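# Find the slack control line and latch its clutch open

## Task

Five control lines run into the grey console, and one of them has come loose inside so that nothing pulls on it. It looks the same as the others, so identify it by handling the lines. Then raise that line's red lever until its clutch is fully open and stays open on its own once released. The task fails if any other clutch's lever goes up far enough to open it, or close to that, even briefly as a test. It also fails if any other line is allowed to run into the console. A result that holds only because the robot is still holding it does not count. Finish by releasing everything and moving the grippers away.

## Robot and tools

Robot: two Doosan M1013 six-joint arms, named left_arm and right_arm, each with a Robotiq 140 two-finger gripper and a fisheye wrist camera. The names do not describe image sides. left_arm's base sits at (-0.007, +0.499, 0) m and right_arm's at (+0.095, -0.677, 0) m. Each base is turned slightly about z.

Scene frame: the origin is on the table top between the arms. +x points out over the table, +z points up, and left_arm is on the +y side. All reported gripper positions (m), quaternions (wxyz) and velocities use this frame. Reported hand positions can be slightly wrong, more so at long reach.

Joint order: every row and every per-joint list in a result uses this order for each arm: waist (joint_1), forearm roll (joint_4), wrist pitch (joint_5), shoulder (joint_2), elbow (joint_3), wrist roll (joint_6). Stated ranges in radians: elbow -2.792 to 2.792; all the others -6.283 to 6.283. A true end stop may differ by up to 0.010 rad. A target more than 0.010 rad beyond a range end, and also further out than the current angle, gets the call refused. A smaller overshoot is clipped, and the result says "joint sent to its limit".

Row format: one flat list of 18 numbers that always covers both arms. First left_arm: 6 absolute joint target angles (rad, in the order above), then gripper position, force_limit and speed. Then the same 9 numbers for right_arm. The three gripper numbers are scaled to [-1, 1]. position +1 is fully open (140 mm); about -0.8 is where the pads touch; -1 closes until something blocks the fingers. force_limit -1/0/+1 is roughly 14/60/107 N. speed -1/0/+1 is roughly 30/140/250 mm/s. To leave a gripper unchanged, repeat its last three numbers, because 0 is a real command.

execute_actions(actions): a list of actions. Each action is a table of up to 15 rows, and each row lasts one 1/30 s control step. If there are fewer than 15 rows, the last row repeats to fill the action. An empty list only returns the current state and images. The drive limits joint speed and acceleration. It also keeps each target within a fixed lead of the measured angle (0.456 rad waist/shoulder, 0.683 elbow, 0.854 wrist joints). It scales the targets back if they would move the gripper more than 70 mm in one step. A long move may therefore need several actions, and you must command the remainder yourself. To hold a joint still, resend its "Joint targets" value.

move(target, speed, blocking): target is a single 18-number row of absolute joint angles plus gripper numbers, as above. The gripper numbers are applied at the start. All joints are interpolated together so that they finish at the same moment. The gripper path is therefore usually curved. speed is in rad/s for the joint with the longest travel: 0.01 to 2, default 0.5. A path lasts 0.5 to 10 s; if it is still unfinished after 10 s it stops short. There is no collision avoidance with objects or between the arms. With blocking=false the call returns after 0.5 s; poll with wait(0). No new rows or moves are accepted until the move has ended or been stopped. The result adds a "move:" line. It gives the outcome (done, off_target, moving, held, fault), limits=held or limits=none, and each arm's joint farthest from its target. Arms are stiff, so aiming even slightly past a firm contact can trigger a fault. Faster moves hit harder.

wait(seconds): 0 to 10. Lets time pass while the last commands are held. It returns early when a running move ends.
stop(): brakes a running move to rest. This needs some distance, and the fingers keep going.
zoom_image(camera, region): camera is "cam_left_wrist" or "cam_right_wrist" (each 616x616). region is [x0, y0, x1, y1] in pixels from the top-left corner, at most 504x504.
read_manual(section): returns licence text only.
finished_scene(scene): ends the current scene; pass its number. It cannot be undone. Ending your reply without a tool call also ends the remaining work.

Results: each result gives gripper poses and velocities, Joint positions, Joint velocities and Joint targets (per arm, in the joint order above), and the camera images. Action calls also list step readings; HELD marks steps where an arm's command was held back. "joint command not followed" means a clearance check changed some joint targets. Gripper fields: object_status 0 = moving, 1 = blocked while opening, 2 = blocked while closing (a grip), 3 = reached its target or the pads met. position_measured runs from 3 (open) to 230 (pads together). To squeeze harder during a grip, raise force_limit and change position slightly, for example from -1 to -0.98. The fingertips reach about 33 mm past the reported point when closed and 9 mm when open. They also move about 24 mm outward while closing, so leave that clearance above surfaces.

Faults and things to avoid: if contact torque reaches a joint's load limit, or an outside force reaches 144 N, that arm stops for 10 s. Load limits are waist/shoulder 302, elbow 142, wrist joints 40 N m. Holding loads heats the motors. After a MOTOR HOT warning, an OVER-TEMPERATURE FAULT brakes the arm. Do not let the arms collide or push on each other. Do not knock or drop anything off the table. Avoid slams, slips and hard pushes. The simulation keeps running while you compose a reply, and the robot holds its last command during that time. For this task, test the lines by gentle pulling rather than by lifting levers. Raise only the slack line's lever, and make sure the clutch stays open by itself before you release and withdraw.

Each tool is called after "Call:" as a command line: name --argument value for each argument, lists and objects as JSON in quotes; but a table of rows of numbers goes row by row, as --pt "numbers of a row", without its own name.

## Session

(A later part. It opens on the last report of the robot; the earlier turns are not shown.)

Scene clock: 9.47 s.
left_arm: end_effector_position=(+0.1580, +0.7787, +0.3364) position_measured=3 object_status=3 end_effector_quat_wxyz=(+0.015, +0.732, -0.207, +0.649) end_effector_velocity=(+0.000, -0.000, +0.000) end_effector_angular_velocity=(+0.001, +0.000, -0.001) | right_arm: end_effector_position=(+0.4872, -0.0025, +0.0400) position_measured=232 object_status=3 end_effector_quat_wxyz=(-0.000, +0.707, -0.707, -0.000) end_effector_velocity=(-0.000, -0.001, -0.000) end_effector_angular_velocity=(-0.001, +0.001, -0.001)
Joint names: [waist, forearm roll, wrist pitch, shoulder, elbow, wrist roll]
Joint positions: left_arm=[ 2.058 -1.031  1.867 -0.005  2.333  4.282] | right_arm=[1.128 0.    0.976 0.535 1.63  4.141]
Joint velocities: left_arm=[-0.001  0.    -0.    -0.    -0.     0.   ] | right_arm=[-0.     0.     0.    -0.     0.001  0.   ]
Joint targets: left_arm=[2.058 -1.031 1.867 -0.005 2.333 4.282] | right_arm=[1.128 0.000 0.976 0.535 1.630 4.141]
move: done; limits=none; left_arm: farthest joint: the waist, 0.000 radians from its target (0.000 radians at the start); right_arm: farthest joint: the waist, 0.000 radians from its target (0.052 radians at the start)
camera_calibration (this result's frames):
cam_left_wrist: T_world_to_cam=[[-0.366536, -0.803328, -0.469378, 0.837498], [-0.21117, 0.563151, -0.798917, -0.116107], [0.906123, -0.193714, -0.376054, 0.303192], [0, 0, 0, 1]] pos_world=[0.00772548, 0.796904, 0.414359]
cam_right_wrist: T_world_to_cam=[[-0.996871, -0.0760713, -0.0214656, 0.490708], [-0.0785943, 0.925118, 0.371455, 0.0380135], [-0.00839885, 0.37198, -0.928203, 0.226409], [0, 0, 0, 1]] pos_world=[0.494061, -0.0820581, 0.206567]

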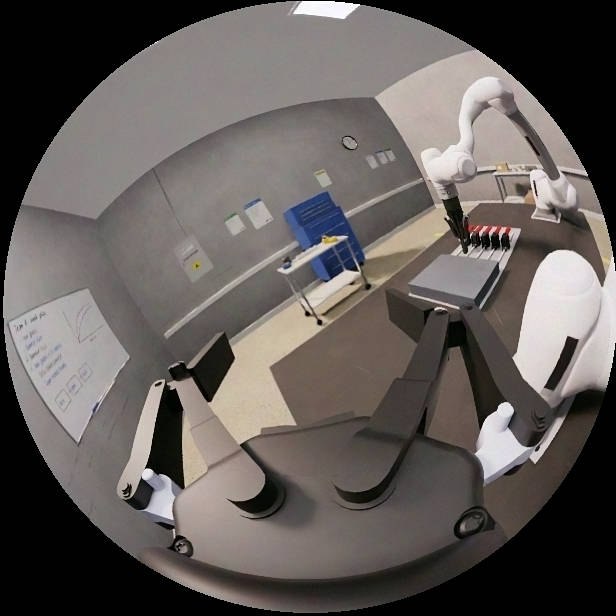

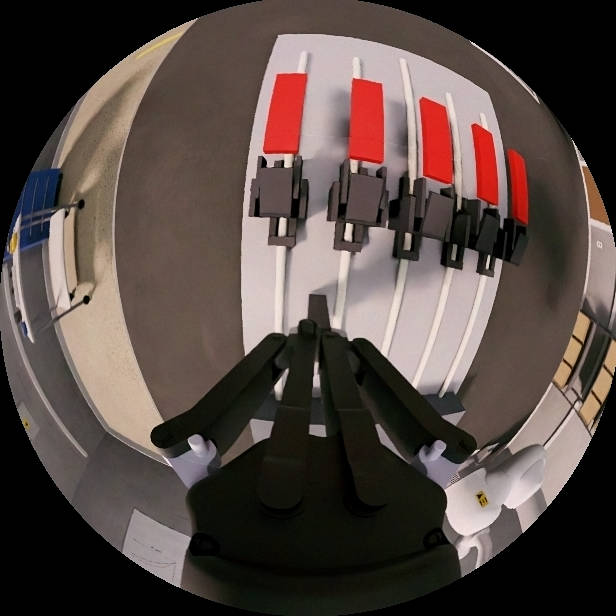

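Call:
move --target '[2.058,-1.031,1.867,-0.005,2.333,4.282,1,0,0, 1.128,0,1.0381,0.5008,1.6027,4.141,-1,-1,0]'

Call:
move --target '[2.058,-1.031,1.867,-0.005,2.333,4.282,1,0,0, 1.3135,0,0.98,0.403,1.757,4.327,-1,-1,0]'

Call:
move --target '[2.058,-1.031,1.867,-0.005,2.333,4.282,1,0,0, 1.3135,0,0.9145,0.4397,1.7874,4.327,-1,-1,0]' --speed 0.2

Call:
move --target '[2.058,-1.031,1.867,-0.005,2.333,4.282,1,0,0, 1.26,0,0.9145,0.4397,1.7874,4.273,-1,-1,0]' --speed 0.1

Call:
move --target '[2.058,-1.031,1.867,-0.005,2.333,4.282,1,0,0, 1.367,0,0.9145,0.4397,1.7874,4.38,-1,-1,0]' --speed 0.1

Call:
move --target '[2.058,-1.031,1.867,-0.005,2.333,4.282,1,0,0, 1.3135,0,0.9145,0.4397,1.7874,4.327,-1,-1,0]' --speed 0.1

Scene clock: 10.53 s.
left_arm: end_effector_position=(+0.1580, +0.7787, +0.3364) position_measured=3 object_status=3 end_effector_quat_wxyz=(+0.015, +0.732, -0.207, +0.649) end_effector_velocity=(-0.000, +0.000, -0.000) end_effector_angular_velocity=(+0.001, +0.000, +0.000) | right_arm: end_effector_position=(+0.4872, -0.0026, +0.0799) position_measured=232 object_status=3 end_effector_quat_wxyz=(+0.000, +0.707, -0.707, +0.000) end_effector_velocity=(-0.000, -0.000, +0.001) end_effector_angular_velocity=(+0.001, -0.000, -0.000)
Joint names: [waist, forearm roll, wrist pitch, shoulder, elbow, wrist roll]
Joint positions: left_arm=[ 2.058 -1.031  1.867 -0.005  2.333  4.282] | right_arm=[1.128 0.    1.038 0.501 1.603 4.141]
Joint velocities: left_arm=[ 0.  0. -0. -0. -0.  0.] | right_arm=[-0.     0.     0.    -0.001  0.    -0.   ]
Joint targets: left_arm=[2.058 -1.031 1.867 -0.005 2.333 4.282] | right_arm=[1.128 0.000 1.038 0.501 1.603 4.141]
move: done; limits=none; left_arm: farthest joint: the waist, 0.000 radians from its target (0.000 radians at the start); right_arm: farthest joint: the waist, 0.000 radians from its target (0.000 radians at the start)
camera_calibration (this result's frames):
cam_left_wrist: T_world_to_cam=[[-0.366536, -0.803328, -0.469378, 0.837498], [-0.21117, 0.563151, -0.798917, -0.116108], [0.906123, -0.193713, -0.376054, 0.303192], [0, 0, 0, 1]] pos_world=[0.00772545, 0.796904, 0.414359]
cam_right_wrist: T_world_to_cam=[[-0.996875, -0.0760374, -0.0214034, 0.491559], [-0.0785405, 0.925152, 0.371382, 0.0232211], [-0.00843753, 0.371903, -0.928233, 0.263505], [0, 0, 0, 1]] pos_world=[0.49407, -0.0821042, 0.246491]

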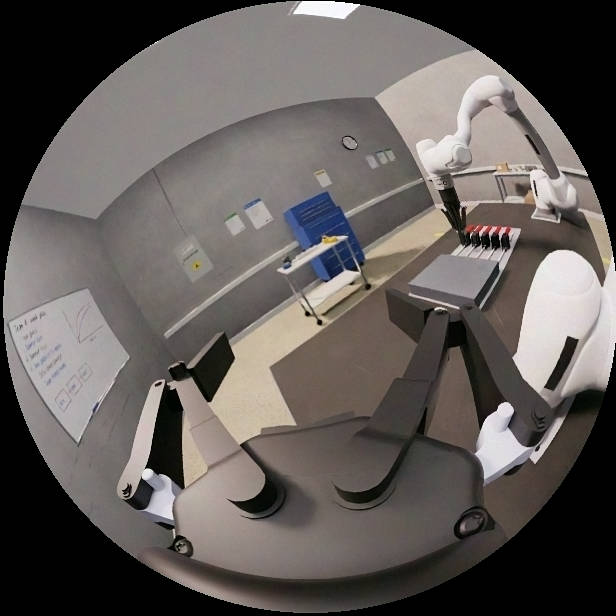

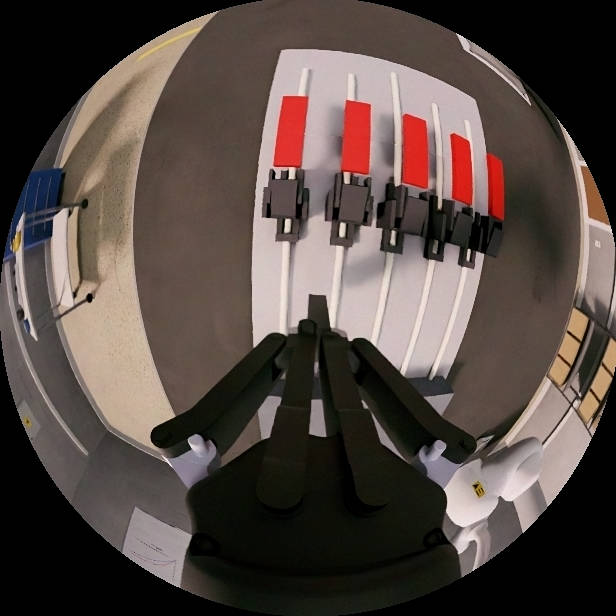

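Scene clock: 11.33 s.
left_arm: end_effector_position=(+0.1580, +0.7787, +0.3364) position_measured=3 object_status=3 end_effector_quat_wxyz=(+0.015, +0.732, -0.207, +0.649) end_effector_velocity=(-0.000, +0.000, +0.000) end_effector_angular_velocity=(-0.001, -0.000, +0.001) | right_arm: end_effector_position=(+0.3296, -0.0074, +0.0797) position_measured=232 object_status=3 end_effector_quat_wxyz=(-0.001, +0.707, -0.707, -0.000) end_effector_velocity=(-0.001, -0.001, -0.001) end_effector_angular_velocity=(-0.002, +0.001, +0.001)
Joint names: [waist, forearm roll, wrist pitch, shoulder, elbow, wrist roll]
Joint positions: left_arm=[ 2.058 -1.031  1.867 -0.005  2.333  4.282] | right_arm=[1.313 0.    0.98  0.403 1.757 4.327]
Joint velocities: left_arm=[ 0.001  0.     0.     0.     0.    -0.   ] | right_arm=[ 0.001 -0.    -0.     0.     0.002  0.   ]
Joint targets: left_arm=[2.058 -1.031 1.867 -0.005 2.333 4.282] | right_arm=[1.313 0.000 0.980 0.403 1.757 4.327]
move: done; limits=none; left_arm: farthest joint: the waist, 0.000 radians from its target (0.000 radians at the start); right_arm: farthest joint: the waist, 0.000 radians from its target (0.186 radians at the start)
camera_calibration (this result's frames):
cam_left_wrist: T_world_to_cam=[[-0.366536, -0.803328, -0.469378, 0.837498], [-0.21117, 0.563151, -0.798917, -0.116108], [0.906123, -0.193713, -0.376054, 0.303192], [0, 0, 0, 1]] pos_world=[0.0077254, 0.796904, 0.414359]
cam_right_wrist: T_world_to_cam=[[-0.996907, -0.0753984, -0.0221677, 0.33416], [-0.0782203, 0.924618, 0.372778, 0.0151883], [-0.00761026, 0.373359, -0.927656, 0.26347], [0, 0, 0, 1]] pos_world=[0.33632, -0.0872172, 0.246155]

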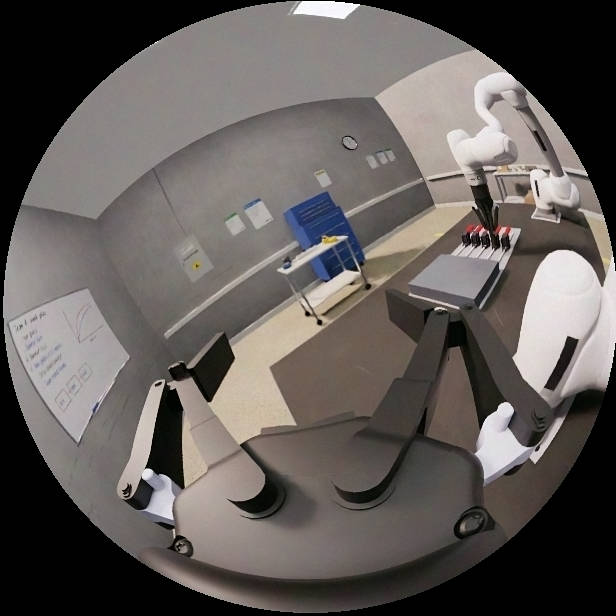

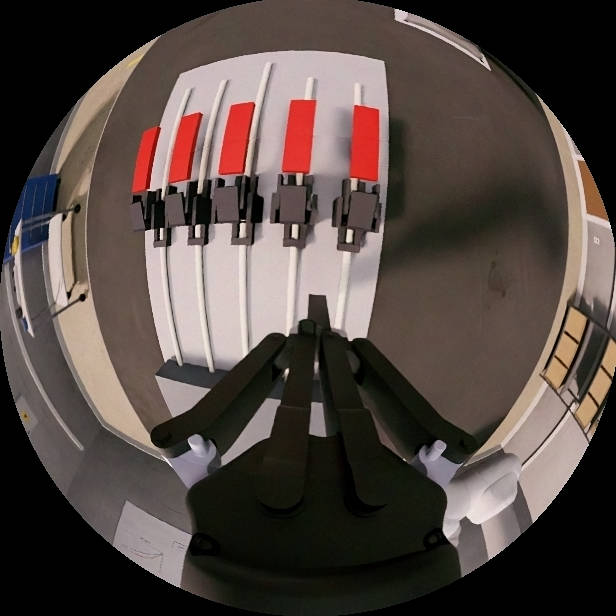

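Scene clock: 12.10 s.
left_arm: end_effector_position=(+0.1580, +0.7787, +0.3364) position_measured=3 object_status=3 end_effector_quat_wxyz=(+0.015, +0.732, -0.207, +0.649) end_effector_velocity=(-0.000, +0.000, -0.000) end_effector_angular_velocity=(-0.000, +0.000, +0.001) | right_arm: end_effector_position=(+0.3289, -0.0089, +0.0399) position_measured=232 object_status=3 end_effector_quat_wxyz=(-0.000, +0.707, -0.707, -0.000) end_effector_velocity=(-0.000, -0.001, -0.000) end_effector_angular_velocity=(-0.001, +0.000, +0.000)
Joint names: [waist, forearm roll, wrist pitch, shoulder, elbow, wrist roll]
Joint positions: left_arm=[ 2.058 -1.031  1.867 -0.005  2.333  4.282] | right_arm=[1.314 0.    0.915 0.44  1.787 4.327]
Joint velocities: left_arm=[ 0.001  0.    -0.     0.     0.    -0.   ] | right_arm=[-0.    -0.    -0.    -0.001  0.002 -0.   ]
Joint targets: left_arm=[2.058 -1.031 1.867 -0.005 2.333 4.282] | right_arm=[1.313 0.000 0.914 0.440 1.787 4.327]
move: done; limits=none; left_arm: farthest joint: the waist, 0.000 radians from its target (0.000 radians at the start); right_arm: farthest joint: the waist, 0.000 radians from its target (0.000 radians at the start)
camera_calibration (this result's frames):
cam_left_wrist: T_world_to_cam=[[-0.366536, -0.803328, -0.469378, 0.837498], [-0.21117, 0.563151, -0.798917, -0.116108], [0.906123, -0.193713, -0.376054, 0.303192], [0, 0, 0, 1]] pos_world=[0.00772545, 0.796904, 0.414359]
cam_right_wrist: T_world_to_cam=[[-0.996912, -0.0755395, -0.0214655, 0.332427], [-0.0781007, 0.925154, 0.371471, 0.0313572], [-0.0082019, 0.372, -0.928196, 0.227365], [0, 0, 0, 1]] pos_world=[0.335714, -0.0884786, 0.206527]

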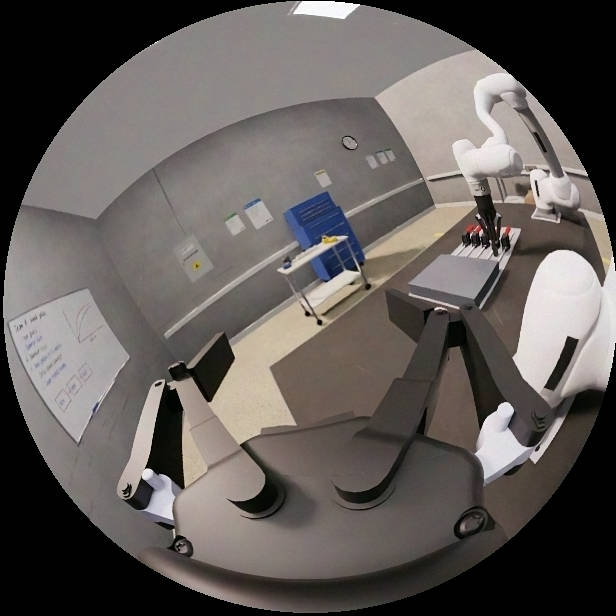

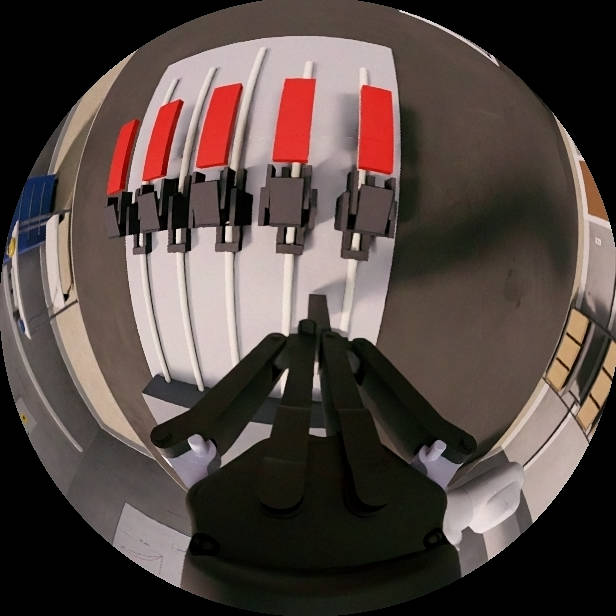

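Scene clock: 12.93 s.
left_arm: end_effector_position=(+0.1580, +0.7787, +0.3364) position_measured=3 object_status=3 end_effector_quat_wxyz=(+0.015, +0.732, -0.207, +0.649) end_effector_velocity=(+0.000, -0.000, +0.000) end_effector_angular_velocity=(-0.000, +0.000, -0.001) | right_arm: end_effector_position=(+0.3642, -0.0224, +0.0399) position_measured=232 object_status=3 end_effector_quat_wxyz=(+0.000, +0.707, -0.707, +0.000) end_effector_velocity=(+0.001, +0.000, -0.000) end_effector_angular_velocity=(-0.000, -0.001, +0.000)
Joint names: [waist, forearm roll, wrist pitch, shoulder, elbow, wrist roll]
Joint positions: left_arm=[ 2.058 -1.031  1.867 -0.005  2.333  4.282] | right_arm=[1.26  0.    0.915 0.44  1.787 4.273]
Joint velocities: left_arm=[-0.001  0.     0.    -0.001  0.    -0.001] | right_arm=[-0.    -0.001  0.     0.001 -0.001  0.   ]
Joint targets: left_arm=[2.058 -1.031 1.867 -0.005 2.333 4.282] | right_arm=[1.260 0.000 0.914 0.440 1.787 4.273]
move: done; limits=none; left_arm: farthest joint: the waist, 0.000 radians from its target (0.000 radians at the start); right_arm: farthest joint: the waist, 0.000 radians from its target (0.054 radians at the start)
camera_calibration (this result's frames):
cam_left_wrist: T_world_to_cam=[[-0.366536, -0.803328, -0.469378, 0.837498], [-0.21117, 0.563151, -0.798917, -0.116108], [0.906123, -0.193713, -0.376054, 0.303192], [0, 0, 0, 1]] pos_world=[0.00772549, 0.796904, 0.414359]
cam_right_wrist: T_world_to_cam=[[-0.996872, -0.0760665, -0.0214381, 0.366625], [-0.07858, 0.925133, 0.371422, 0.0467604], [-0.00841961, 0.371944, -0.928217, 0.2327], [0, 0, 0, 1]] pos_world=[0.371112, -0.101923, 0.206488]

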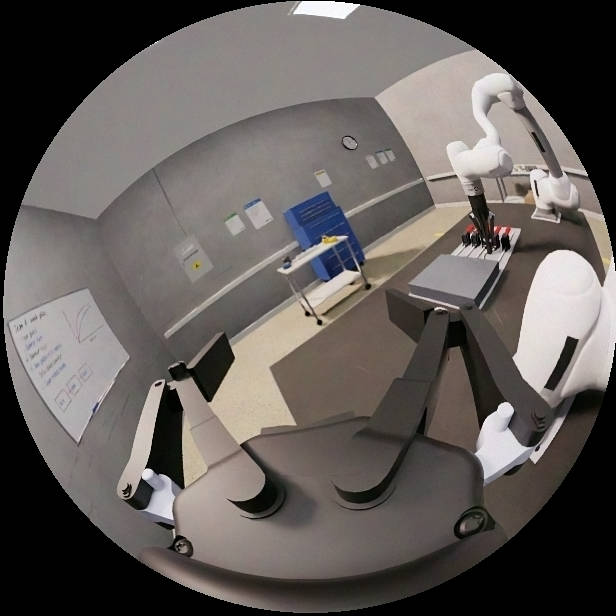

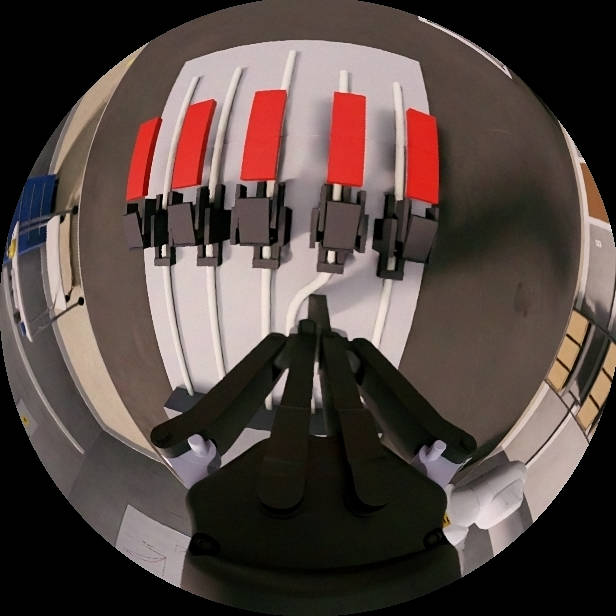

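Scene clock: 14.30 s.
left_arm: end_effector_position=(+0.1580, +0.7787, +0.3364) position_measured=3 object_status=3 end_effector_quat_wxyz=(+0.015, +0.732, -0.207, +0.649) end_effector_velocity=(-0.000, +0.000, +0.000) end_effector_angular_velocity=(+0.000, -0.000, +0.002) | right_arm: end_effector_position=(+0.2929, +0.0026, +0.0399) position_measured=232 object_status=3 end_effector_quat_wxyz=(+0.000, +0.707, -0.707, +0.000) end_effector_velocity=(+0.000, +0.001, +0.001) end_effector_angular_velocity=(+0.001, -0.001, +0.000)
Joint names: [waist, forearm roll, wrist pitch, shoulder, elbow, wrist roll]
Joint positions: left_arm=[ 2.058 -1.031  1.867 -0.005  2.333  4.282] | right_arm=[ 1.367 -0.     0.914  0.44   1.787  4.38 ]
Joint velocities: left_arm=[ 0.002 -0.     0.    -0.     0.    -0.   ] | right_arm=[ 0.    -0.     0.    -0.    -0.001  0.   ]
Joint targets: left_arm=[2.058 -1.031 1.867 -0.005 2.333 4.282] | right_arm=[1.367 0.000 0.914 0.440 1.787 4.380]
move: done; limits=none; left_arm: farthest joint: the waist, 0.000 radians from its target (0.000 radians at the start); right_arm: farthest joint: the waist, 0.000 radians from its target (0.107 radians at the start)
camera_calibration (this result's frames):
cam_left_wrist: T_world_to_cam=[[-0.366536, -0.803328, -0.469378, 0.837498], [-0.21117, 0.563151, -0.798917, -0.116107], [0.906123, -0.193713, -0.376054, 0.303192], [0, 0, 0, 1]] pos_world=[0.00772543, 0.796904, 0.414359]
cam_right_wrist: T_world_to_cam=[[-0.996875, -0.0760184, -0.021459, 0.297382], [-0.0785433, 0.925146, 0.371396, 0.0180539], [-0.00838025, 0.371921, -0.928226, 0.222794], [0, 0, 0, 1]] pos_world=[0.299738, -0.076958, 0.20648]

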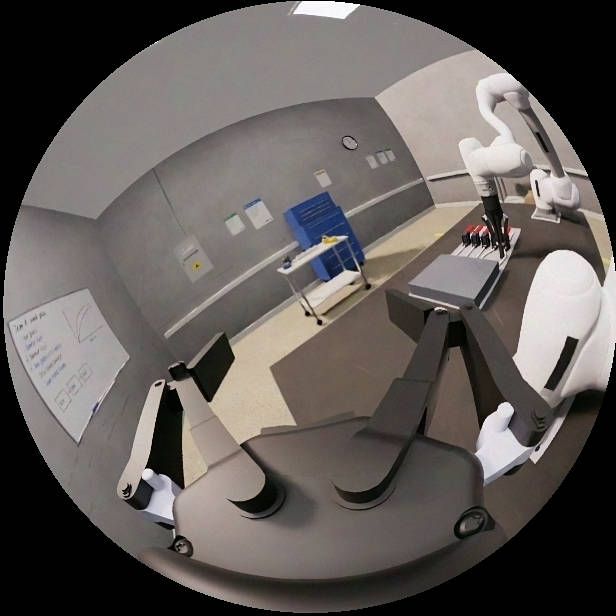

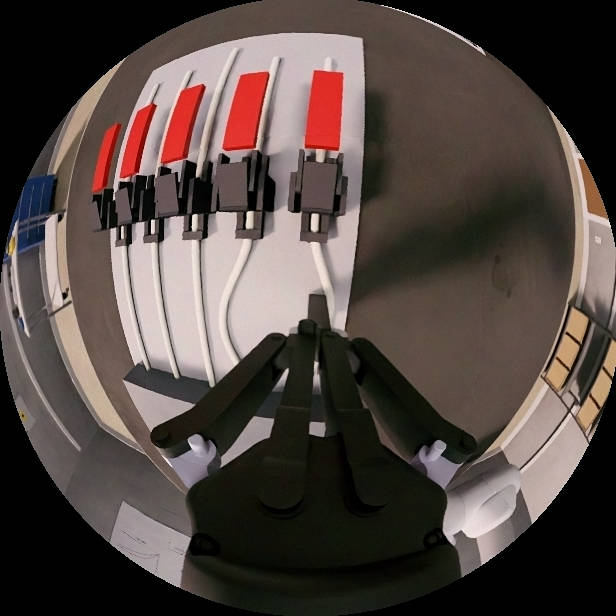

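Scene clock: 15.13 s.
left_arm: end_effector_position=(+0.1580, +0.7787, +0.3364) position_measured=3 object_status=3 end_effector_quat_wxyz=(+0.015, +0.732, -0.207, +0.649) end_effector_velocity=(-0.001, +0.000, -0.000) end_effector_angular_velocity=(-0.001, +0.000, +0.002) | right_arm: end_effector_position=(+0.3288, -0.0089, +0.0399) position_measured=232 object_status=3 end_effector_quat_wxyz=(+0.000, +0.707, -0.707, +0.000) end_effector_velocity=(+0.001, +0.001, +0.000) end_effector_angular_velocity=(+0.001, -0.001, +0.000)
Joint names: [waist, forearm roll, wrist pitch, shoulder, elbow, wrist roll]
Joint positions: left_arm=[ 2.058 -1.031  1.867 -0.005  2.333  4.282] | right_arm=[1.314 0.    0.914 0.44  1.787 4.327]
Joint velocities: left_arm=[ 0.002 -0.    -0.     0.     0.    -0.001] | right_arm=[-0.    -0.    -0.     0.001 -0.002 -0.   ]
Joint targets: left_arm=[2.058 -1.031 1.867 -0.005 2.333 4.282] | right_arm=[1.313 0.000 0.914 0.440 1.787 4.327]
move: done; limits=none; left_arm: farthest joint: the waist, 0.000 radians from its target (0.000 radians at the start); right_arm: farthest joint: the waist, 0.000 radians from its target (0.053 radians at the start)
camera_calibration (this result's frames):
cam_left_wrist: T_world_to_cam=[[-0.366536, -0.803328, -0.469378, 0.837498], [-0.21117, 0.563151, -0.798917, -0.116108], [0.906123, -0.193714, -0.376054, 0.303192], [0, 0, 0, 1]] pos_world=[0.00772546, 0.796904, 0.414359]
cam_right_wrist: T_world_to_cam=[[-0.99691, -0.0755701, -0.021431, 0.332387], [-0.0781168, 0.925179, 0.371404, 0.0313975], [-0.00823951, 0.371931, -0.928224, 0.227334], [0, 0, 0, 1]] pos_world=[0.335686, -0.0884824, 0.206479]

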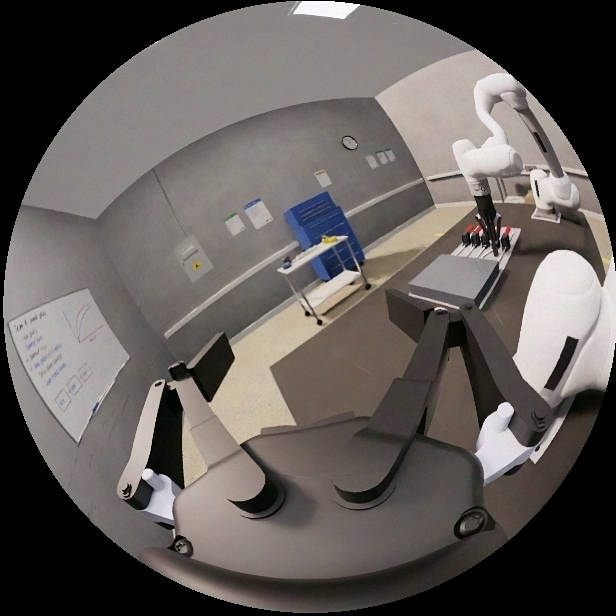

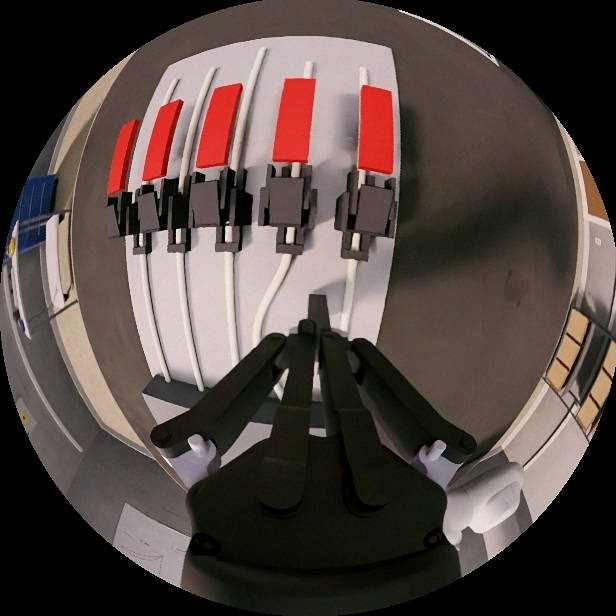

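Call:
move --target '[2.058,-1.031,1.867,-0.005,2.333,4.282,1,0,0,1.3135,0,1.0486,0.3667,1.7263,4.327,-1,-1,0]' --speed 0.3

Scene clock: 16.43 s.
left_arm: end_effector_position=(+0.1580, +0.7787, +0.3364) position_measured=3 object_status=3 end_effector_quat_wxyz=(+0.015, +0.732, -0.207, +0.649) end_effector_velocity=(-0.000, +0.000, -0.000) end_effector_angular_velocity=(-0.001, -0.000, +0.000) | right_arm: end_effector_position=(+0.3289, -0.0090, +0.1199) position_measured=232 object_status=3 end_effector_quat_wxyz=(+0.000, +0.707, -0.707, +0.000) end_effector_velocity=(+0.000, +0.001, +0.001) end_effector_angular_velocity=(+0.002, -0.001, +0.000)
Joint names: [waist, forearm roll, wrist pitch, shoulder, elbow, wrist roll]
Joint positions: left_arm=[ 2.058 -1.031  1.867 -0.005  2.333  4.282] | right_arm=[1.313 0.    1.049 0.367 1.726 4.327]
Joint velocities: left_arm=[ 0.    -0.    -0.     0.001 -0.    -0.   ] | right_arm=[-0.    -0.     0.    -0.    -0.002 -0.   ]
Joint targets: left_arm=[2.058 -1.031 1.867 -0.005 2.333 4.282] | right_arm=[1.314 0.000 1.049 0.367 1.726 4.327]
move: done; limits=none; left_arm: farthest joint: the waist, 0.000 radians from its target (0.000 radians at the start); right_arm: farthest joint: the waist, 0.000 radians from its target (0.000 radians at the start)
camera_calibration (this result's frames):
cam_left_wrist: T_world_to_cam=[[-0.366536, -0.803328, -0.469378, 0.837498], [-0.21117, 0.563151, -0.798917, -0.116107], [0.906123, -0.193713, -0.376053, 0.303192], [0, 0, 0, 1]] pos_world=[0.00772547, 0.796904, 0.414359]
cam_right_wrist: T_world_to_cam=[[-0.996916, -0.0755104, -0.0213712, 0.334115], [-0.0780396, 0.925204, 0.371359, 0.00169623], [-0.00826883, 0.371882, -0.928243, 0.30159], [0, 0, 0, 1]] pos_world=[0.335711, -0.0884961, 0.28646]

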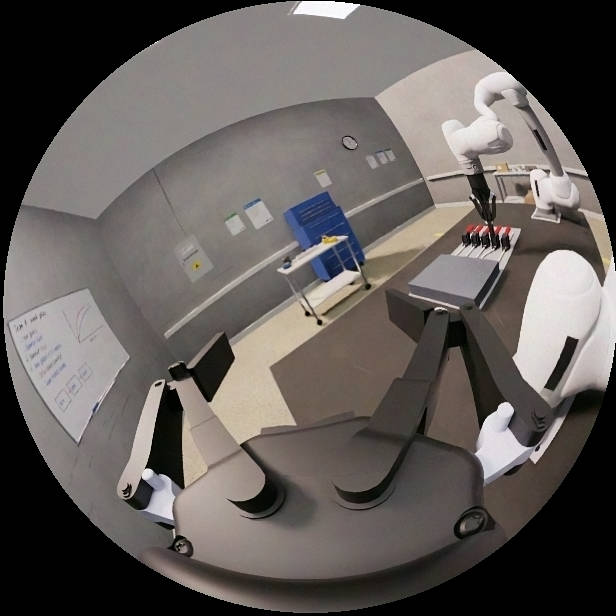

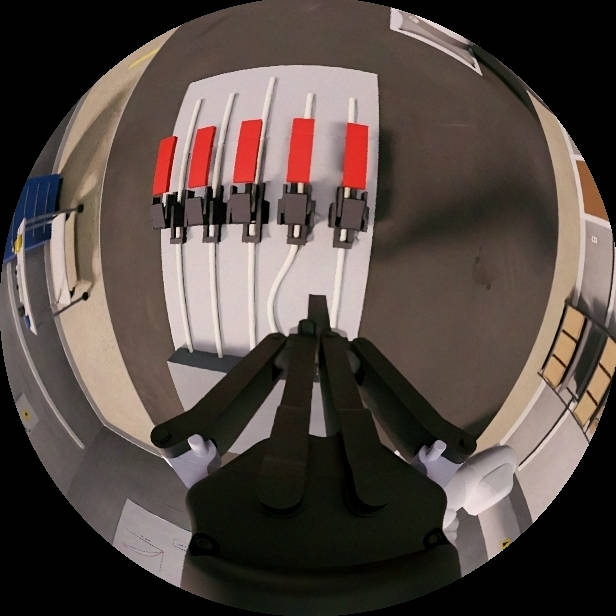

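Call:
move --target '[2.058,-1.031,1.867,-0.005,2.333,4.282,1,0,0,1.1553,0,0.9972,0.1461,1.9983,4.1689,-0.3,-0.5,0]' --speed 0.3

Call:
move --target '[2.058,-1.031,1.867,-0.005,2.333,4.282,1,0,0,1.1553,0,0.8697,0.2156,2.0563,4.1689,-0.3,-0.5,0]' --speed 0.15

Call:
move --target '[2.058,-1.031,1.867,-0.005,2.333,4.282,1,0,0,1.1553,0,0.8697,0.2156,2.0563,4.1689,-1,-0.5,0]'

Scene clock: 18.57 s.
left_arm: end_effector_position=(+0.1580, +0.7787, +0.3364) position_measured=3 object_status=3 end_effector_quat_wxyz=(+0.015, +0.732, -0.207, +0.649) end_effector_velocity=(+0.000, -0.000, +0.000) end_effector_angular_velocity=(-0.000, -0.000, -0.000) | right_arm: end_effector_position=(+0.3552, -0.1799, +0.1300) position_measured=167 object_status=3 end_effector_quat_wxyz=(-0.000, +0.707, -0.707, +0.000) end_effector_velocity=(+0.000, +0.000, -0.000) end_effector_angular_velocity=(-0.000, +0.000, -0.000)
Joint names: [waist, forearm roll, wrist pitch, shoulder, elbow, wrist roll]
Joint positions: left_arm=[ 2.058 -1.031  1.867 -0.005  2.333  4.282] | right_arm=[ 1.155 -0.     0.997  0.146  1.998  4.169]
Joint velocities: left_arm=[-0. -0.  0. -0.  0. -0.] | right_arm=[-0.  0.  0.  0. -0. -0.]
Joint targets: left_arm=[2.058 -1.031 1.867 -0.005 2.333 4.282] | right_arm=[1.155 0.000 0.997 0.146 1.998 4.169]
move: done; limits=none; left_arm: farthest joint: the waist, 0.000 radians from its target (0.000 radians at the start); right_arm: farthest joint: the waist, 0.000 radians from its target (0.158 radians at the start)
camera_calibration (this result's frames):
cam_left_wrist: T_world_to_cam=[[-0.366536, -0.803328, -0.469378, 0.837498], [-0.21117, 0.563151, -0.798917, -0.116107], [0.906123, -0.193713, -0.376054, 0.303192], [0, 0, 0, 1]] pos_world=[0.00772551, 0.796904, 0.414359]
cam_right_wrist: T_world_to_cam=[[-0.996915, -0.0754942, -0.0214884, 0.347669], [-0.0780676, 0.925179, 0.371415, 0.158099], [-0.008159, 0.371946, -0.928218, 0.374767], [0, 0, 0, 1]] pos_world=[0.361997, -0.259417, 0.296616]

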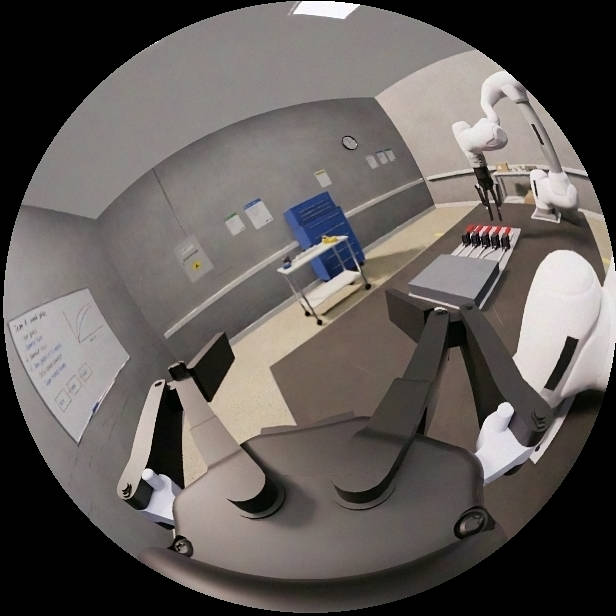

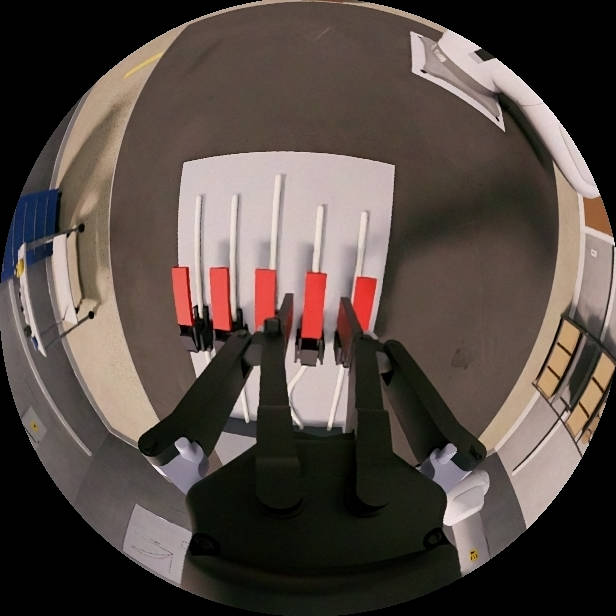

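Scene clock: 19.73 s.
left_arm: end_effector_position=(+0.1580, +0.7787, +0.3364) position_measured=3 object_status=3 end_effector_quat_wxyz=(+0.015, +0.732, -0.207, +0.649) end_effector_velocity=(-0.000, +0.000, +0.000) end_effector_angular_velocity=(-0.000, -0.000, +0.001) | right_arm: end_effector_position=(+0.3552, -0.1799, +0.0651) position_measured=167 object_status=3 end_effector_quat_wxyz=(-0.000, +0.707, -0.707, -0.000) end_effector_velocity=(+0.000, +0.000, +0.000) end_effector_angular_velocity=(+0.001, -0.000, +0.000)
Joint names: [waist, forearm roll, wrist pitch, shoulder, elbow, wrist roll]
Joint positions: left_arm=[ 2.058 -1.031  1.867 -0.005  2.333  4.282] | right_arm=[1.155 0.    0.87  0.216 2.056 4.169]
Joint velocities: left_arm=[ 0.001 -0.     0.    -0.     0.    -0.001] | right_arm=[-0.     0.    -0.     0.    -0.001 -0.   ]
Joint targets: left_arm=[2.058 -1.031 1.867 -0.005 2.333 4.282] | right_arm=[1.155 0.000 0.870 0.216 2.056 4.169]
move: done; limits=none; left_arm: farthest joint: the waist, 0.000 radians from its target (0.000 radians at the start); right_arm: farthest joint: the waist, 0.000 radians from its target (0.000 radians at the start)
camera_calibration (this result's frames):
cam_left_wrist: T_world_to_cam=[[-0.366536, -0.803328, -0.469378, 0.837498], [-0.21117, 0.563151, -0.798917, -0.116108], [0.906123, -0.193713, -0.376054, 0.303192], [0, 0, 0, 1]] pos_world=[0.00772546, 0.796904, 0.414359]
cam_right_wrist: T_world_to_cam=[[-0.99692, -0.0754303, -0.0214675, 0.346281], [-0.0780001, 0.925167, 0.371458, 0.182225], [-0.0081582, 0.371989, -0.928201, 0.314481], [0, 0, 0, 1]] pos_world=[0.361994, -0.259452, 0.231646]

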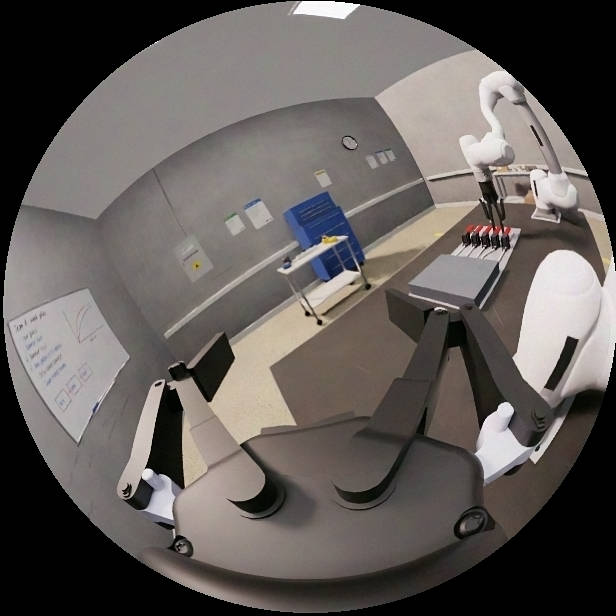

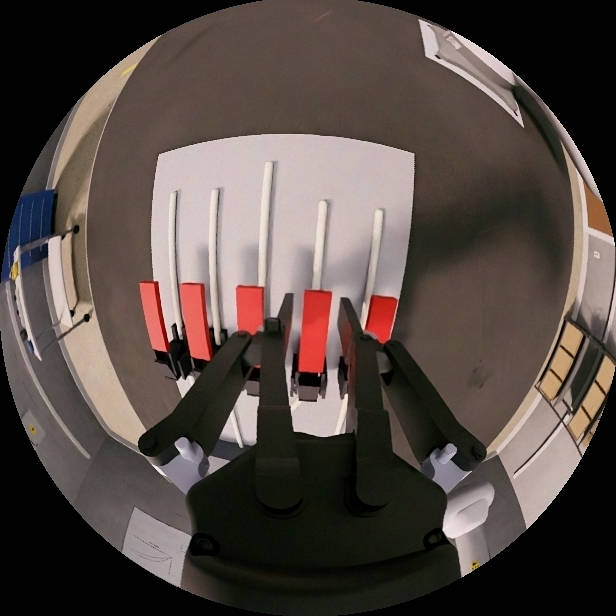

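Scene clock: 20.43 s.
left_arm: end_effector_position=(+0.1580, +0.7787, +0.3364) position_measured=3 object_status=3 end_effector_quat_wxyz=(+0.015, +0.732, -0.207, +0.649) end_effector_velocity=(-0.000, -0.000, +0.000) end_effector_angular_velocity=(+0.000, +0.001, +0.000) | right_arm: end_effector_position=(+0.3552, -0.1799, +0.0651) position_measured=199 object_status=2 end_effector_quat_wxyz=(-0.000, +0.707, -0.707, +0.000) end_effector_velocity=(-0.001, -0.001, -0.001) end_effector_angular_velocity=(-0.002, +0.001, +0.000)
Joint names: [waist, forearm roll, wrist pitch, shoulder, elbow, wrist roll]
Joint positions: left_arm=[ 2.058 -1.031  1.867 -0.005  2.333  4.282] | right_arm=[ 1.155 -0.     0.87   0.216  2.056  4.169]
Joint velocities: left_arm=[ 0.     0.    -0.    -0.001 -0.    -0.   ] | right_arm=[ 0.     0.     0.     0.001  0.001 -0.   ]
Joint targets: left_arm=[2.058 -1.031 1.867 -0.005 2.333 4.282] | right_arm=[1.155 0.000 0.870 0.216 2.056 4.169]
move: done; limits=none; left_arm: farthest joint: the waist, 0.000 radians from its target (0.000 radians at the start); right_arm: farthest joint: the waist, 0.000 radians from its target (0.000 radians at the start)
camera_calibration (this result's frames):
cam_left_wrist: T_world_to_cam=[[-0.366536, -0.803328, -0.469378, 0.837498], [-0.211169, 0.563151, -0.798917, -0.116107], [0.906123, -0.193714, -0.376054, 0.303192], [0, 0, 0, 1]] pos_world=[0.00772547, 0.796904, 0.414359]
cam_right_wrist: T_world_to_cam=[[-0.996921, -0.0754152, -0.0214888, 0.346305], [-0.0779941, 0.925167, 0.371459, 0.182234], [-0.00813294, 0.371992, -0.9282, 0.314472], [0, 0, 0, 1]] pos_world=[0.36201, -0.259461, 0.231642]

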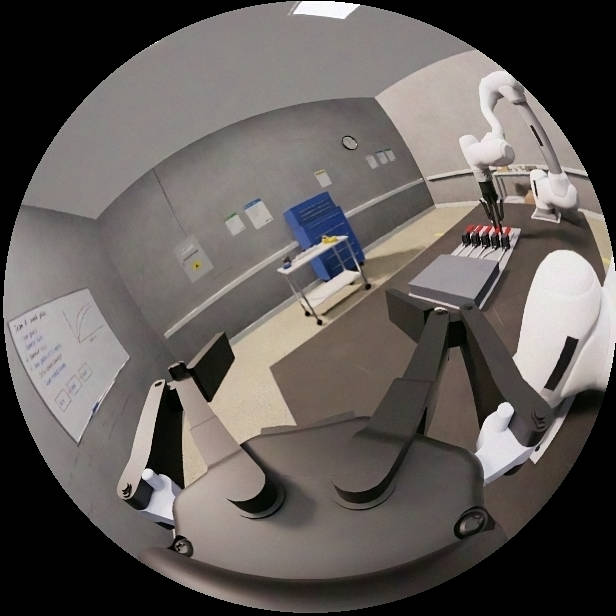

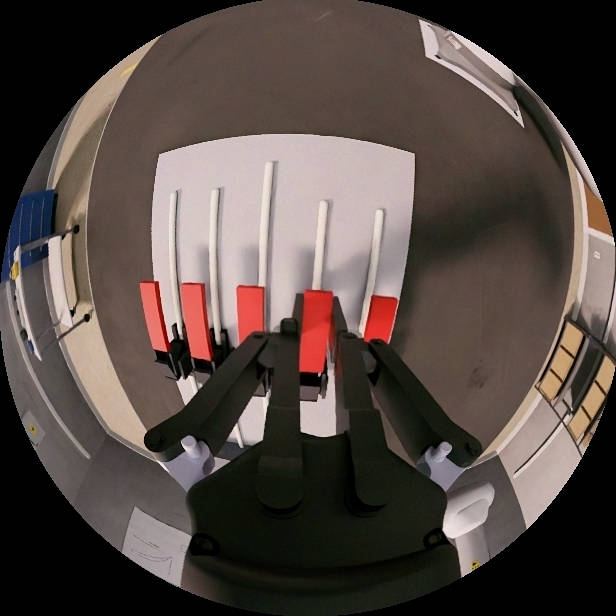

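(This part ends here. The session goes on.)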